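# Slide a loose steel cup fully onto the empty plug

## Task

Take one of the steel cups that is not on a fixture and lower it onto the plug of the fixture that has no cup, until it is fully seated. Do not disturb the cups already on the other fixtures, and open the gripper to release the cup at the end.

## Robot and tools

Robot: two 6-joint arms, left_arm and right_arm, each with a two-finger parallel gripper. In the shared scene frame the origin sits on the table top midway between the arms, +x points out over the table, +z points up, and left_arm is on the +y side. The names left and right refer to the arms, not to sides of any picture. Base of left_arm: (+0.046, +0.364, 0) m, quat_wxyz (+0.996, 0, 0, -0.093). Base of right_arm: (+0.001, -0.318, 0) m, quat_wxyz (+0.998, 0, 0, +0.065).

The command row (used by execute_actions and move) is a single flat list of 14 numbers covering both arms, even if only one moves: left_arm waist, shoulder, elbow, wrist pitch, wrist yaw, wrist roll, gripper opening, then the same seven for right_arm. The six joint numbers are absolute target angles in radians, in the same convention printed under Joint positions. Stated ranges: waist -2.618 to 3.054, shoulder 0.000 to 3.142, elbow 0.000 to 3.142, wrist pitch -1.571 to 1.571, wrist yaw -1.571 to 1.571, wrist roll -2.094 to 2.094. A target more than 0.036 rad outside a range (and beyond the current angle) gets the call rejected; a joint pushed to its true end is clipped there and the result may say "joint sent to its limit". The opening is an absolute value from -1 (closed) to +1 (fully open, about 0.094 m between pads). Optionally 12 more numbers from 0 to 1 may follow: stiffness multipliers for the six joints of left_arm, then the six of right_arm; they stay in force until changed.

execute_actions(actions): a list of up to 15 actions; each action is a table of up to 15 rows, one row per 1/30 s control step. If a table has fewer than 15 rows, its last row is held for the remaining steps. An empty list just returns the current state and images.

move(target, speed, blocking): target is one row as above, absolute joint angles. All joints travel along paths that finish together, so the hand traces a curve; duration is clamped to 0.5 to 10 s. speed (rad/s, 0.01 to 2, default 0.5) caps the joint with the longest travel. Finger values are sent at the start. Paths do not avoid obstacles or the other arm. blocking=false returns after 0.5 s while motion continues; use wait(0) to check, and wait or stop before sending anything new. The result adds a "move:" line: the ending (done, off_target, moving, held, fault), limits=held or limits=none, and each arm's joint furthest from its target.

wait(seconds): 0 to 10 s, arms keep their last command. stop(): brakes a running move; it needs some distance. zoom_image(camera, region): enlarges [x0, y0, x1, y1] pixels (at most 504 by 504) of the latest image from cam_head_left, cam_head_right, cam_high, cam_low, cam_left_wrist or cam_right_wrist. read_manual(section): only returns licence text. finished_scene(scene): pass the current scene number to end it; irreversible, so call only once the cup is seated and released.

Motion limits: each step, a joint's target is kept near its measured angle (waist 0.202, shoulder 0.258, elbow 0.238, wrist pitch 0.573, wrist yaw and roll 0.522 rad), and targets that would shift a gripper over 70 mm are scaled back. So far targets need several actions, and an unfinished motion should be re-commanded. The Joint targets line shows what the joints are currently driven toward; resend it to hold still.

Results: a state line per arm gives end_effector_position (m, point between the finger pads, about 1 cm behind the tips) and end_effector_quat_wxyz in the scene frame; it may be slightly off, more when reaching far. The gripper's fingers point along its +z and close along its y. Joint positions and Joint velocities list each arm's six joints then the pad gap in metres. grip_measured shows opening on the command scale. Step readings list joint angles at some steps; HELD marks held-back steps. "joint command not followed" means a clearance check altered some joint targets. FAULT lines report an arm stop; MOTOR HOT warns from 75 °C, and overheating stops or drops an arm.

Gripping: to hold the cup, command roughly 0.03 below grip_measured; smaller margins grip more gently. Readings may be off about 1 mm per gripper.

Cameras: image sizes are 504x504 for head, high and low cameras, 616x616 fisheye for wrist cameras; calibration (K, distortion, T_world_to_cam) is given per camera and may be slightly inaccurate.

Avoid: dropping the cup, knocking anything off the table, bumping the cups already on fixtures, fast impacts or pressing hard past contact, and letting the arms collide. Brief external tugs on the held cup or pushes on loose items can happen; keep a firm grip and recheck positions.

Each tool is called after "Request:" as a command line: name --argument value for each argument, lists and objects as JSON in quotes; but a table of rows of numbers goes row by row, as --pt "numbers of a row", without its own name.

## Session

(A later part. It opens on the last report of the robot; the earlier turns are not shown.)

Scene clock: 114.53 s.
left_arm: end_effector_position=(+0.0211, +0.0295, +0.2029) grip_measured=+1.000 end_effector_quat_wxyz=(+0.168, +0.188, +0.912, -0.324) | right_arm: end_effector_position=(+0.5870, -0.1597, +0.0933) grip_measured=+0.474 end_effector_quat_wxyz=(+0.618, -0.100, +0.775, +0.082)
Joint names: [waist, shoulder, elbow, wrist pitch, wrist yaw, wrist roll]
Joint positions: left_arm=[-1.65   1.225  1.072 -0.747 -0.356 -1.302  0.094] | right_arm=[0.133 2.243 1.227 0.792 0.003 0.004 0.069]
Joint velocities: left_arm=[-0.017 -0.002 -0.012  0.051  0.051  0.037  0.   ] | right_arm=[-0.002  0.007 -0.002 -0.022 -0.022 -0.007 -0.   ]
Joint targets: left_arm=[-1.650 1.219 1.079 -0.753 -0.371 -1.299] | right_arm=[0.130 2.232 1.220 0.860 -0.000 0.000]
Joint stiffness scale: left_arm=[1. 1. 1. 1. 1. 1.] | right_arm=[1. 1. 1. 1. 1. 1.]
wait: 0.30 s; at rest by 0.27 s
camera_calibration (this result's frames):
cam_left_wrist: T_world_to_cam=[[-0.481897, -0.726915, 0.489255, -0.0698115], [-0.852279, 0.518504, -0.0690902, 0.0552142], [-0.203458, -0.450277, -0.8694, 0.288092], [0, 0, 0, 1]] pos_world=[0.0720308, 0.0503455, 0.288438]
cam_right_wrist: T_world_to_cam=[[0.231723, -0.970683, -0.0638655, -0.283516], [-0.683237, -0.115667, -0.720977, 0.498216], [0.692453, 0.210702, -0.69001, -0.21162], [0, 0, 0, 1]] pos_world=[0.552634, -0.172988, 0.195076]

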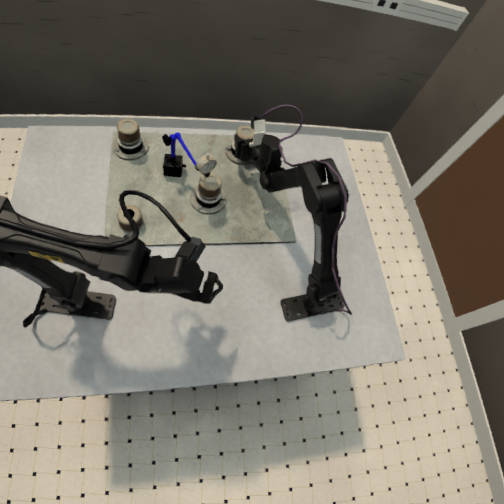

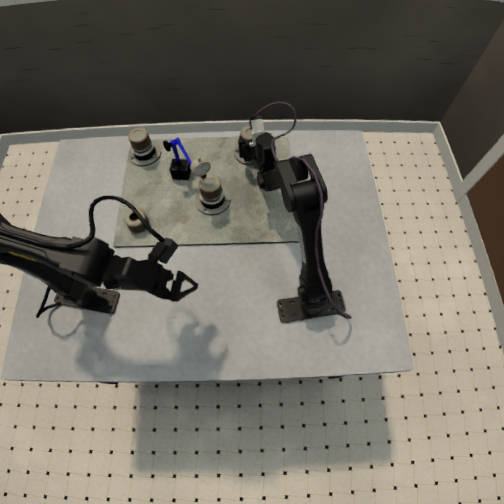

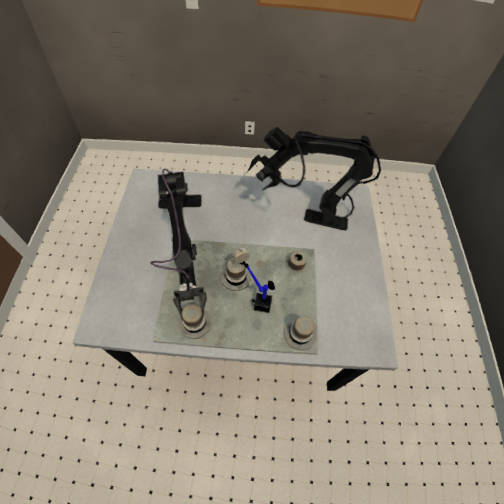

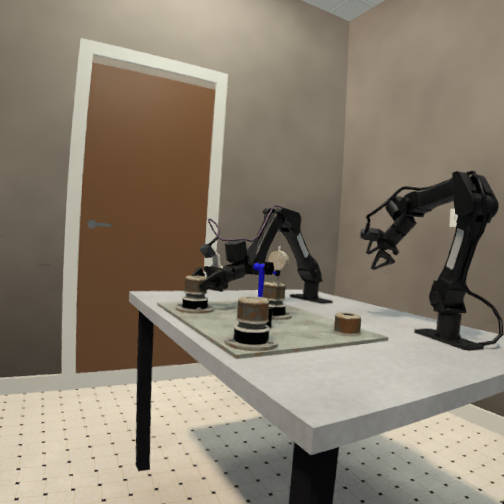

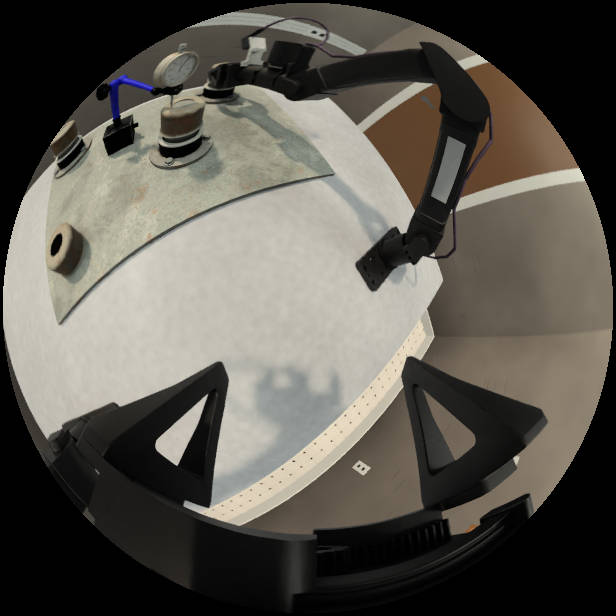

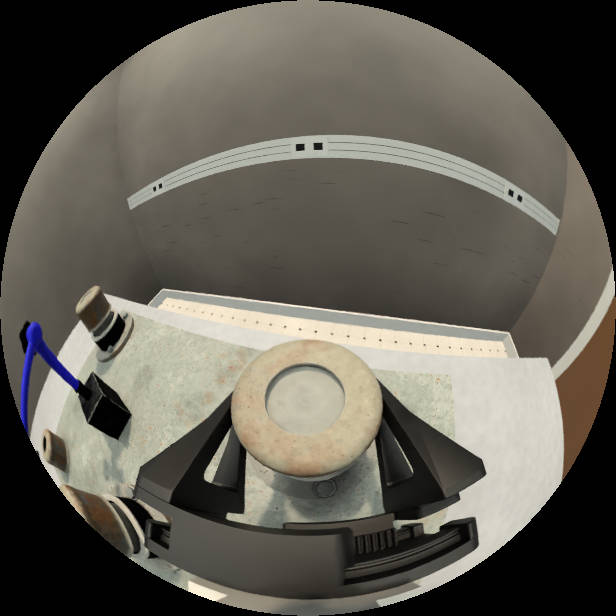

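Almost seated; go a few mm further, unload, then release.

Request:
execute_actions --actions '[[[-1.65,1.219,1.079,-0.753,-0.371,-1.299,1,0.13,2.235,1.220,0.860,0,0,0.44],[-1.65,1.219,1.079,-0.753,-0.371,-1.299,1,0.13,2.238,1.220,0.860,0,0,0.44],[-1.65,1.219,1.079,-0.753,-0.371,-1.299,1,0.13,2.241,1.220,0.858,0,0,0.44],[-1.65,1.219,1.079,-0.753,-0.371,-1.299,1,0.13,2.244,1.220,0.854,0,0,0.44],[-1.65,1.219,1.079,-0.753,-0.371,-1.299,1,0.13,2.246,1.220,0.848,0,0,0.44],[-1.65,1.219,1.079,-0.753,-0.371,-1.299,1,0.13,2.248,1.220,0.84,0,0,0.44],[-1.65,1.219,1.079,-0.753,-0.371,-1.299,1,0.13,2.25,1.220,0.83,0,0,0.44],[-1.65,1.219,1.079,-0.753,-0.371,-1.299,1,0.13,2.25,1.220,0.82,0,0,0.44],[-1.65,1.219,1.079,-0.753,-0.371,-1.299,1,0.13,2.25,1.220,0.815,0,0,0.44],[-1.65,1.219,1.079,-0.753,-0.371,-1.299,1,0.13,2.25,1.220,0.815,0,0,0.46],[-1.65,1.219,1.079,-0.753,-0.371,-1.299,1,0.13,2.25,1.225,0.815,0,0,0.48],[-1.65,1.219,1.079,-0.753,-0.371,-1.299,1,0.13,2.25,1.23,0.815,0,0,0.50],[-1.65,1.219,1.079,-0.753,-0.371,-1.299,1,0.13,2.25,1.23,0.815,0,0,0.6],[-1.65,1.219,1.079,-0.753,-0.371,-1.299,1,0.13,2.25,1.23,0.815,0,0,0.8],[-1.65,1.219,1.079,-0.753,-0.371,-1.299,1,0.13,2.25,1.23,0.815,0,0,1.0]]]'

Request:
wait --seconds 0.3

Request:
zoom_image --camera "cam_low" --region '[165, 245, 235, 315]'

Request:
zoom_image --camera "cam_right_wrist" --region '[255, 350, 355, 450]'

Scene clock: 117.67 s.
left_arm: end_effector_position=(+0.0211, +0.0295, +0.2029) grip_measured=+1.000 end_effector_quat_wxyz=(+0.168, +0.188, +0.912, -0.324) | right_arm: end_effector_position=(+0.5871, -0.1597, +0.0910) grip_measured=+0.889 end_effector_quat_wxyz=(+0.618, -0.100, +0.776, +0.082)
Joint names: [waist, shoulder, elbow, wrist pitch, wrist yaw, wrist roll]
Joint positions: left_arm=[-1.65   1.225  1.072 -0.747 -0.356 -1.302  0.094] | right_arm=[0.133 2.248 1.227 0.796 0.003 0.004 0.089]
Joint velocities: left_arm=[-0.007 -0.002 -0.002  0.051 -0.007  0.022  0.   ] | right_arm=[ 0.007  0.002  0.007  0.037 -0.007 -0.007  0.233]
Joint targets: left_arm=[-1.650 1.219 1.079 -0.753 -0.371 -1.299] | right_arm=[0.130 2.250 1.230 0.815 0.000 0.000]
Joint stiffness scale: left_arm=[1. 1. 1. 1. 1. 1.] | right_arm=[1. 1. 1. 1. 1. 1.]
Step readings (joint positions):
0: left_arm=[-1.650 1.225 1.072 -0.747 -0.356 -1.302] | right_arm=[0.133 2.243 1.227 0.792 0.003 0.004]
1: left_arm=[-1.650 1.225 1.072 -0.747 -0.356 -1.302] | right_arm=[0.133 2.243 1.227 0.792 0.003 0.004]
2: left_arm=[-1.650 1.225 1.072 -0.747 -0.356 -1.302] | right_arm=[0.133 2.243 1.227 0.792 0.003 0.004]
4: left_arm=[-1.650 1.225 1.072 -0.747 -0.356 -1.302] | right_arm=[0.133 2.244 1.227 0.792 0.003 0.004]
8: left_arm=[-1.650 1.225 1.072 -0.747 -0.356 -1.302] | right_arm=[0.133 2.248 1.227 0.796 0.003 0.004]
15: Joint positions above
camera_calibration (this result's frames):
cam_left_wrist: T_world_to_cam=[[-0.481897, -0.726915, 0.489255, -0.0698115], [-0.852279, 0.518504, -0.0690902, 0.0552142], [-0.203458, -0.450277, -0.8694, 0.288092], [0, 0, 0, 1]] pos_world=[0.0720308, 0.0503455, 0.288438]
cam_right_wrist: T_world_to_cam=[[0.231564, -0.970699, -0.0642039, -0.283534], [-0.684112, -0.115564, -0.720163, 0.497122], [0.691642, 0.210686, -0.690828, -0.212697], [0, 0, 0, 1]] pos_world=[0.552854, -0.172965, 0.192868]

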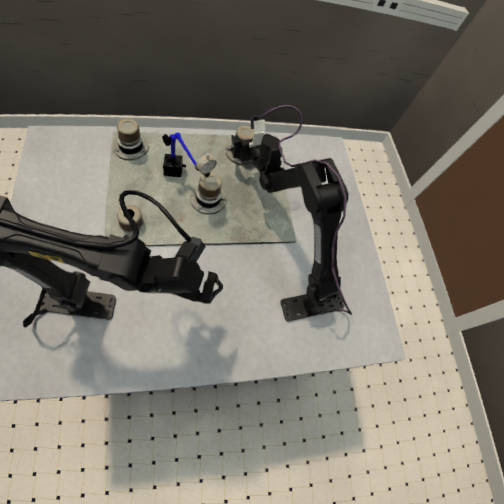

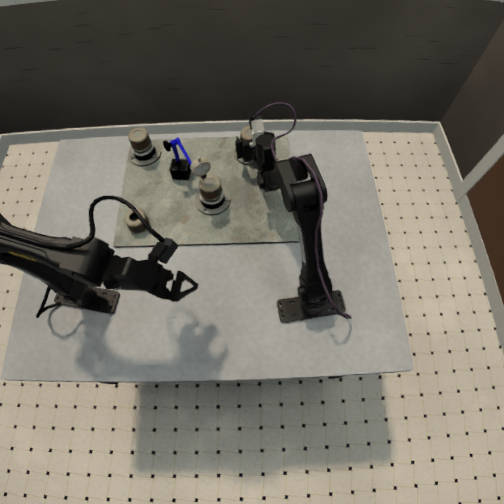

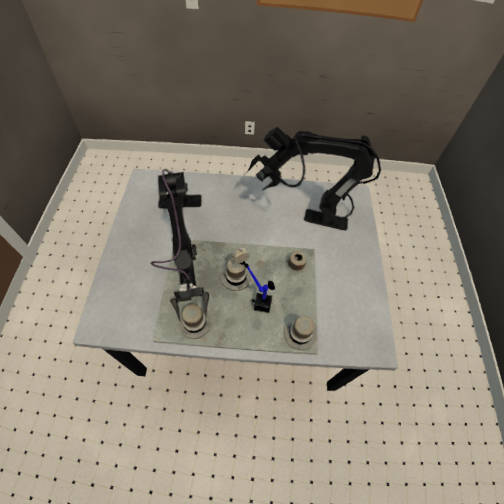

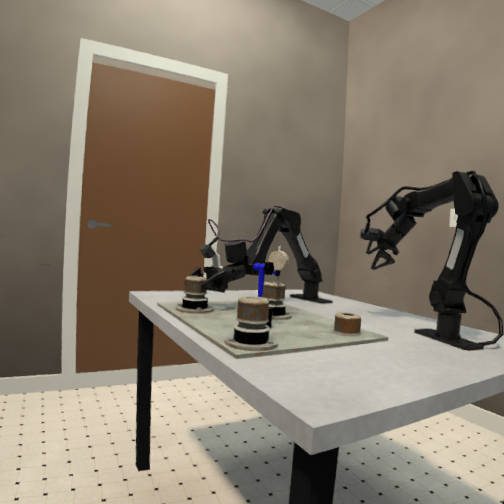

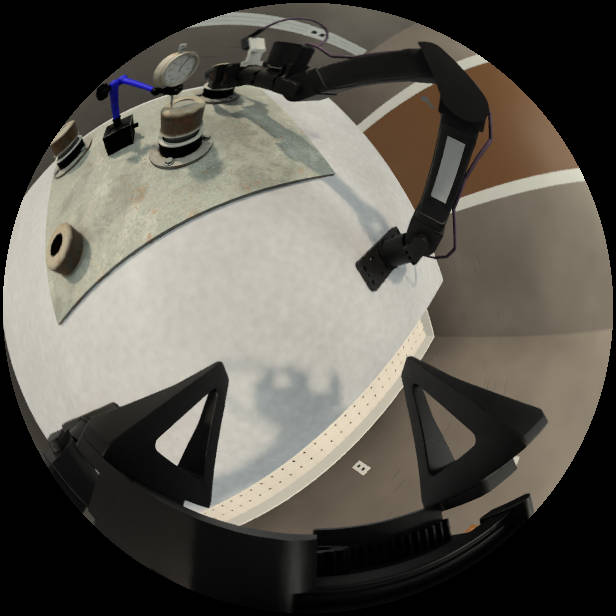

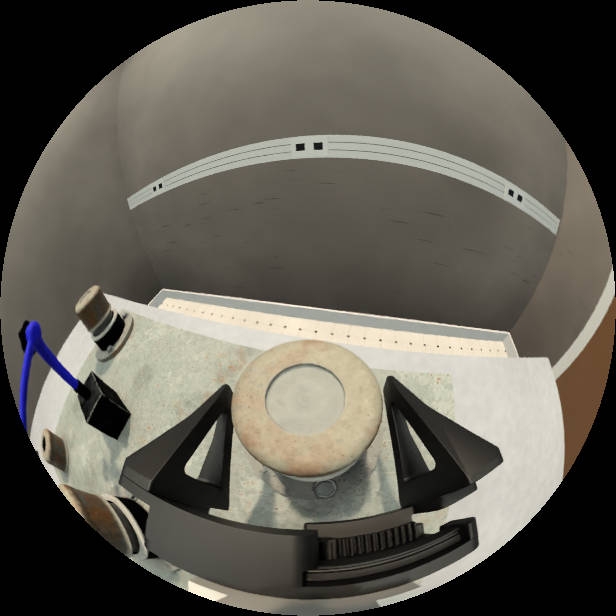

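Scene clock: 117.97 s.
left_arm: end_effector_position=(+0.0211, +0.0295, +0.2029) grip_measured=+1.000 end_effector_quat_wxyz=(+0.168, +0.188, +0.912, -0.324) | right_arm: end_effector_position=(+0.5871, -0.1597, +0.0910) grip_measured=+1.000 end_effector_quat_wxyz=(+0.618, -0.100, +0.776, +0.082)
Joint names: [waist, shoulder, elbow, wrist pitch, wrist yaw, wrist roll]
Joint positions: left_arm=[-1.65   1.225  1.072 -0.747 -0.356 -1.302  0.094] | right_arm=[0.133 2.248 1.227 0.796 0.003 0.004 0.094]
Joint velocities: left_arm=[-0.007 -0.027 -0.002  0.037  0.007  0.066  0.   ] | right_arm=[-0.022  0.002  0.002  0.066 -0.051 -0.081  0.   ]
Joint targets: left_arm=[-1.650 1.219 1.079 -0.753 -0.371 -1.299] | right_arm=[0.130 2.250 1.230 0.815 -0.000 0.000]
Joint stiffness scale: left_arm=[1. 1. 1. 1. 1. 1.] | right_arm=[1. 1. 1. 1. 1. 1.]
wait: 0.30 s; at rest by 0.23 s
camera_calibration (this result's frames):
cam_left_wrist: T_world_to_cam=[[-0.481897, -0.726915, 0.489255, -0.0698115], [-0.852279, 0.518504, -0.0690902, 0.0552142], [-0.203458, -0.450277, -0.8694, 0.288092], [0, 0, 0, 1]] pos_world=[0.0720308, 0.0503455, 0.288438]
cam_right_wrist: T_world_to_cam=[[0.231564, -0.970699, -0.0642039, -0.283534], [-0.684112, -0.115564, -0.720163, 0.497122], [0.691642, 0.210686, -0.690828, -0.212697], [0, 0, 0, 1]] pos_world=[0.552854, -0.172965, 0.192868]

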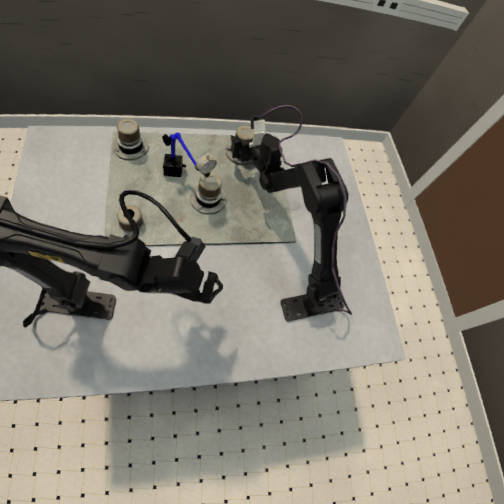

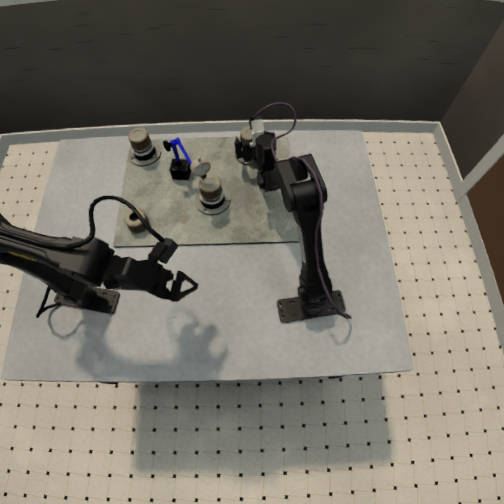

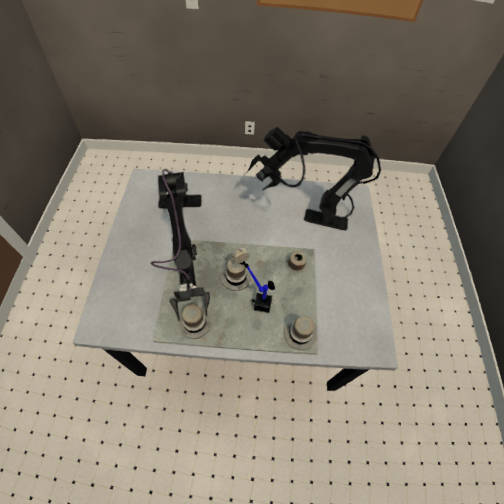

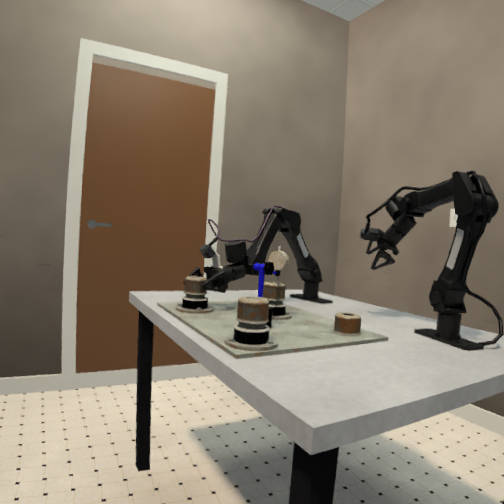

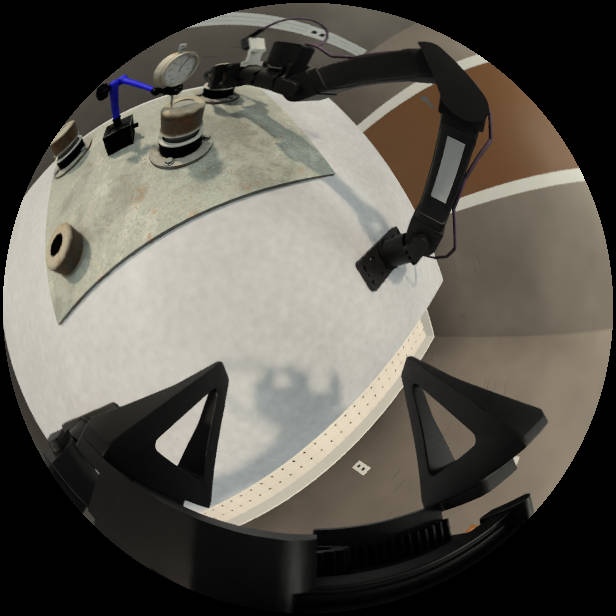

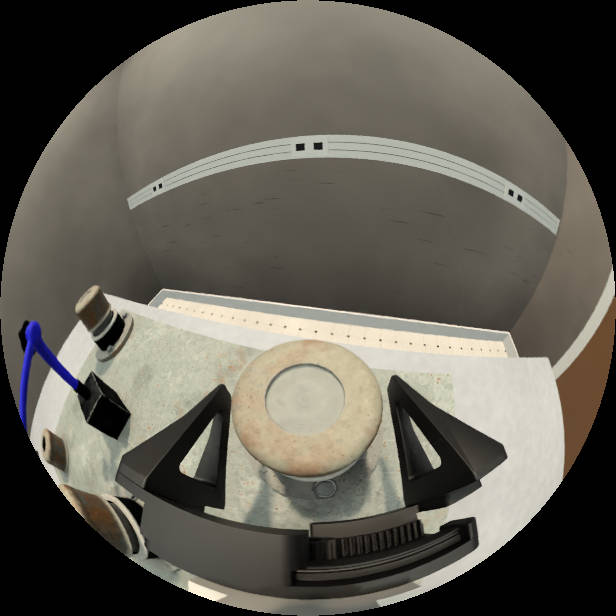

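Region (165, 245, 235, 315) of cam_low's 504x504 image, scaled by 7.200, with more detail than that image has.

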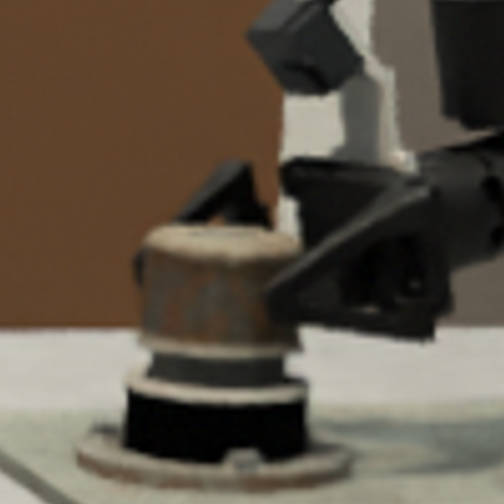

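Region (255, 350, 355, 450) of cam_right_wrist's 616x616 image, scaled by 5.040, with more detail than that image has.

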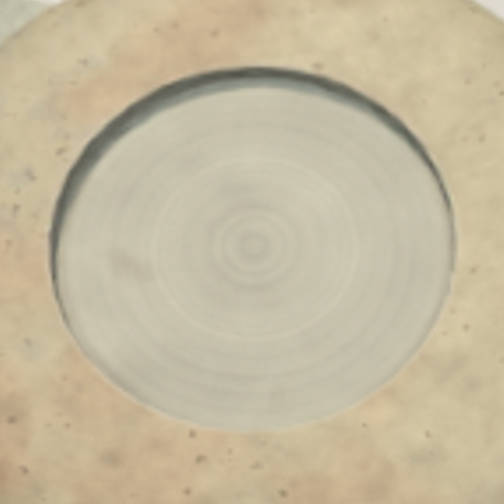

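Request:
move --target '[-1.65,1.219,1.079,-0.753,-0.371,-1.299,1,0.13,1.95,1.0,0.75,0,0,1]' --speed 0.6

Request:
finished_scene --scene 1

Scene clock: 119.77 s.
left_arm: end_effector_position=(+0.0210, +0.0295, +0.2029) grip_measured=+1.000 end_effector_quat_wxyz=(+0.168, +0.189, +0.912, -0.324) | right_arm: end_effector_position=(+0.5380, -0.1729, +0.1422) grip_measured=+1.000 end_effector_quat_wxyz=(+0.623, -0.099, +0.771, +0.083)
Joint names: [waist, shoulder, elbow, wrist pitch, wrist yaw, wrist roll]
Joint positions: left_arm=[-1.65   1.225  1.072 -0.747 -0.355 -1.302  0.094] | right_arm=[0.133 1.975 1.011 0.753 0.003 0.004 0.094]
Joint velocities: left_arm=[-0.007 -0.012 -0.012  0.007  0.022  0.007  0.   ] | right_arm=[ 0.022 -0.012  0.017 -0.066  0.051  0.007  0.   ]
Joint targets: left_arm=[-1.650 1.219 1.079 -0.753 -0.371 -1.299] | right_arm=[0.130 1.950 1.000 0.750 0.000 -0.000]
Joint stiffness scale: left_arm=[1. 1. 1. 1. 1. 1.] | right_arm=[1. 1. 1. 1. 1. 1.]
move: off_target (right_arm); limits=none; left_arm: farthest joint: the wrist yaw, 0.016 radians from its target (0.015 radians at the start); right_arm: farthest joint: the shoulder, 0.025 radians from its target (0.298 radians at the start)
camera_calibration (this result's frames):
cam_left_wrist: T_world_to_cam=[[-0.481928, -0.726838, 0.489338, -0.0698504], [-0.852176, 0.518711, -0.0688039, 0.0550896], [-0.203816, -0.45016, -0.869376, 0.288063], [0, 0, 0, 1]] pos_world=[0.071995, 0.0503292, 0.288406]
cam_right_wrist: T_world_to_cam=[[0.232465, -0.970456, -0.0646111, -0.28209], [-0.673962, -0.112834, -0.730099, 0.495219], [0.701239, 0.213268, -0.68028, -0.146802], [0, 0, 0, 1]] pos_world=[0.502277, -0.186571, 0.243466]

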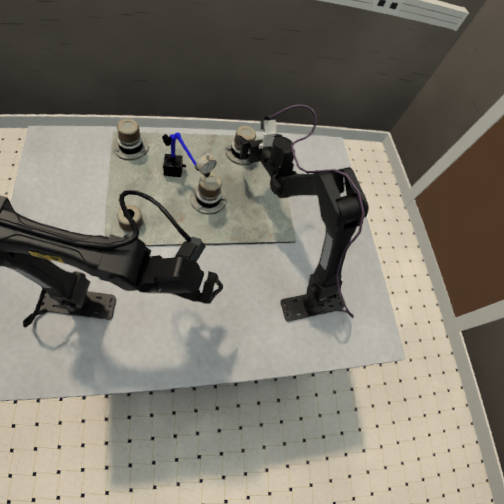

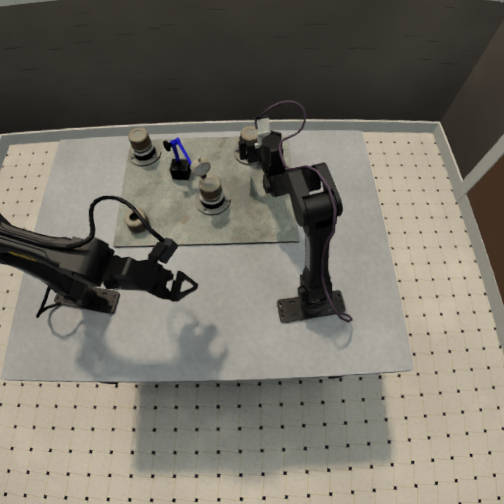

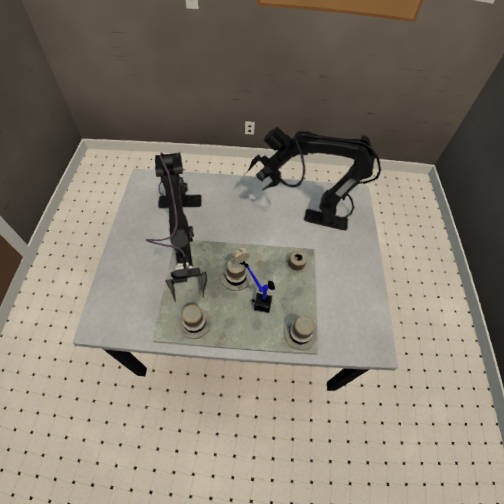

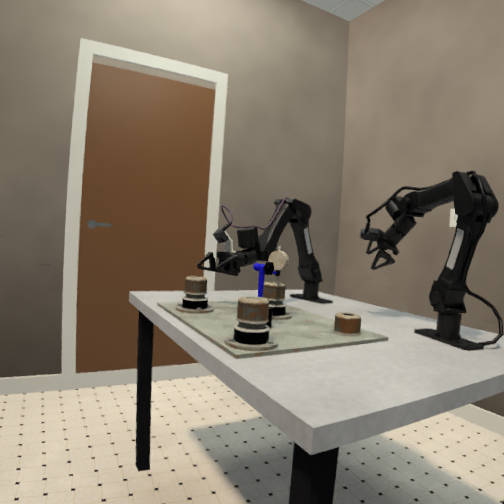

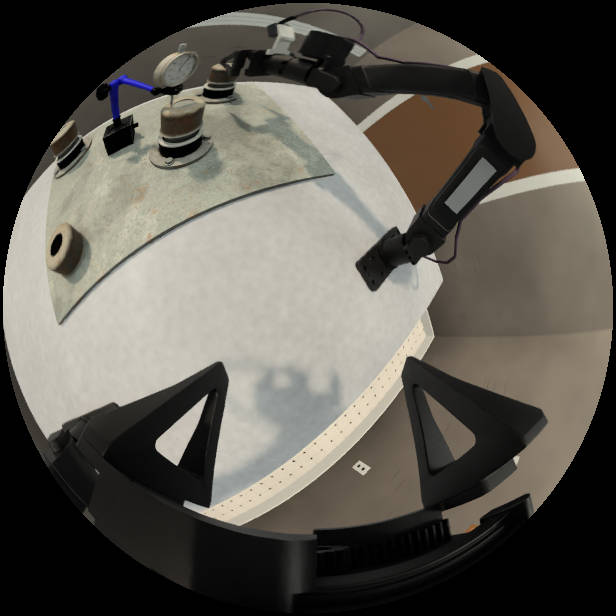

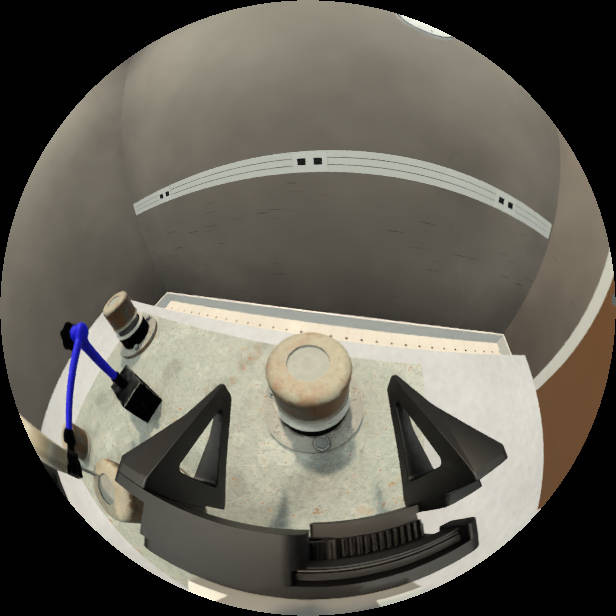

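The scene is finished: the task was done.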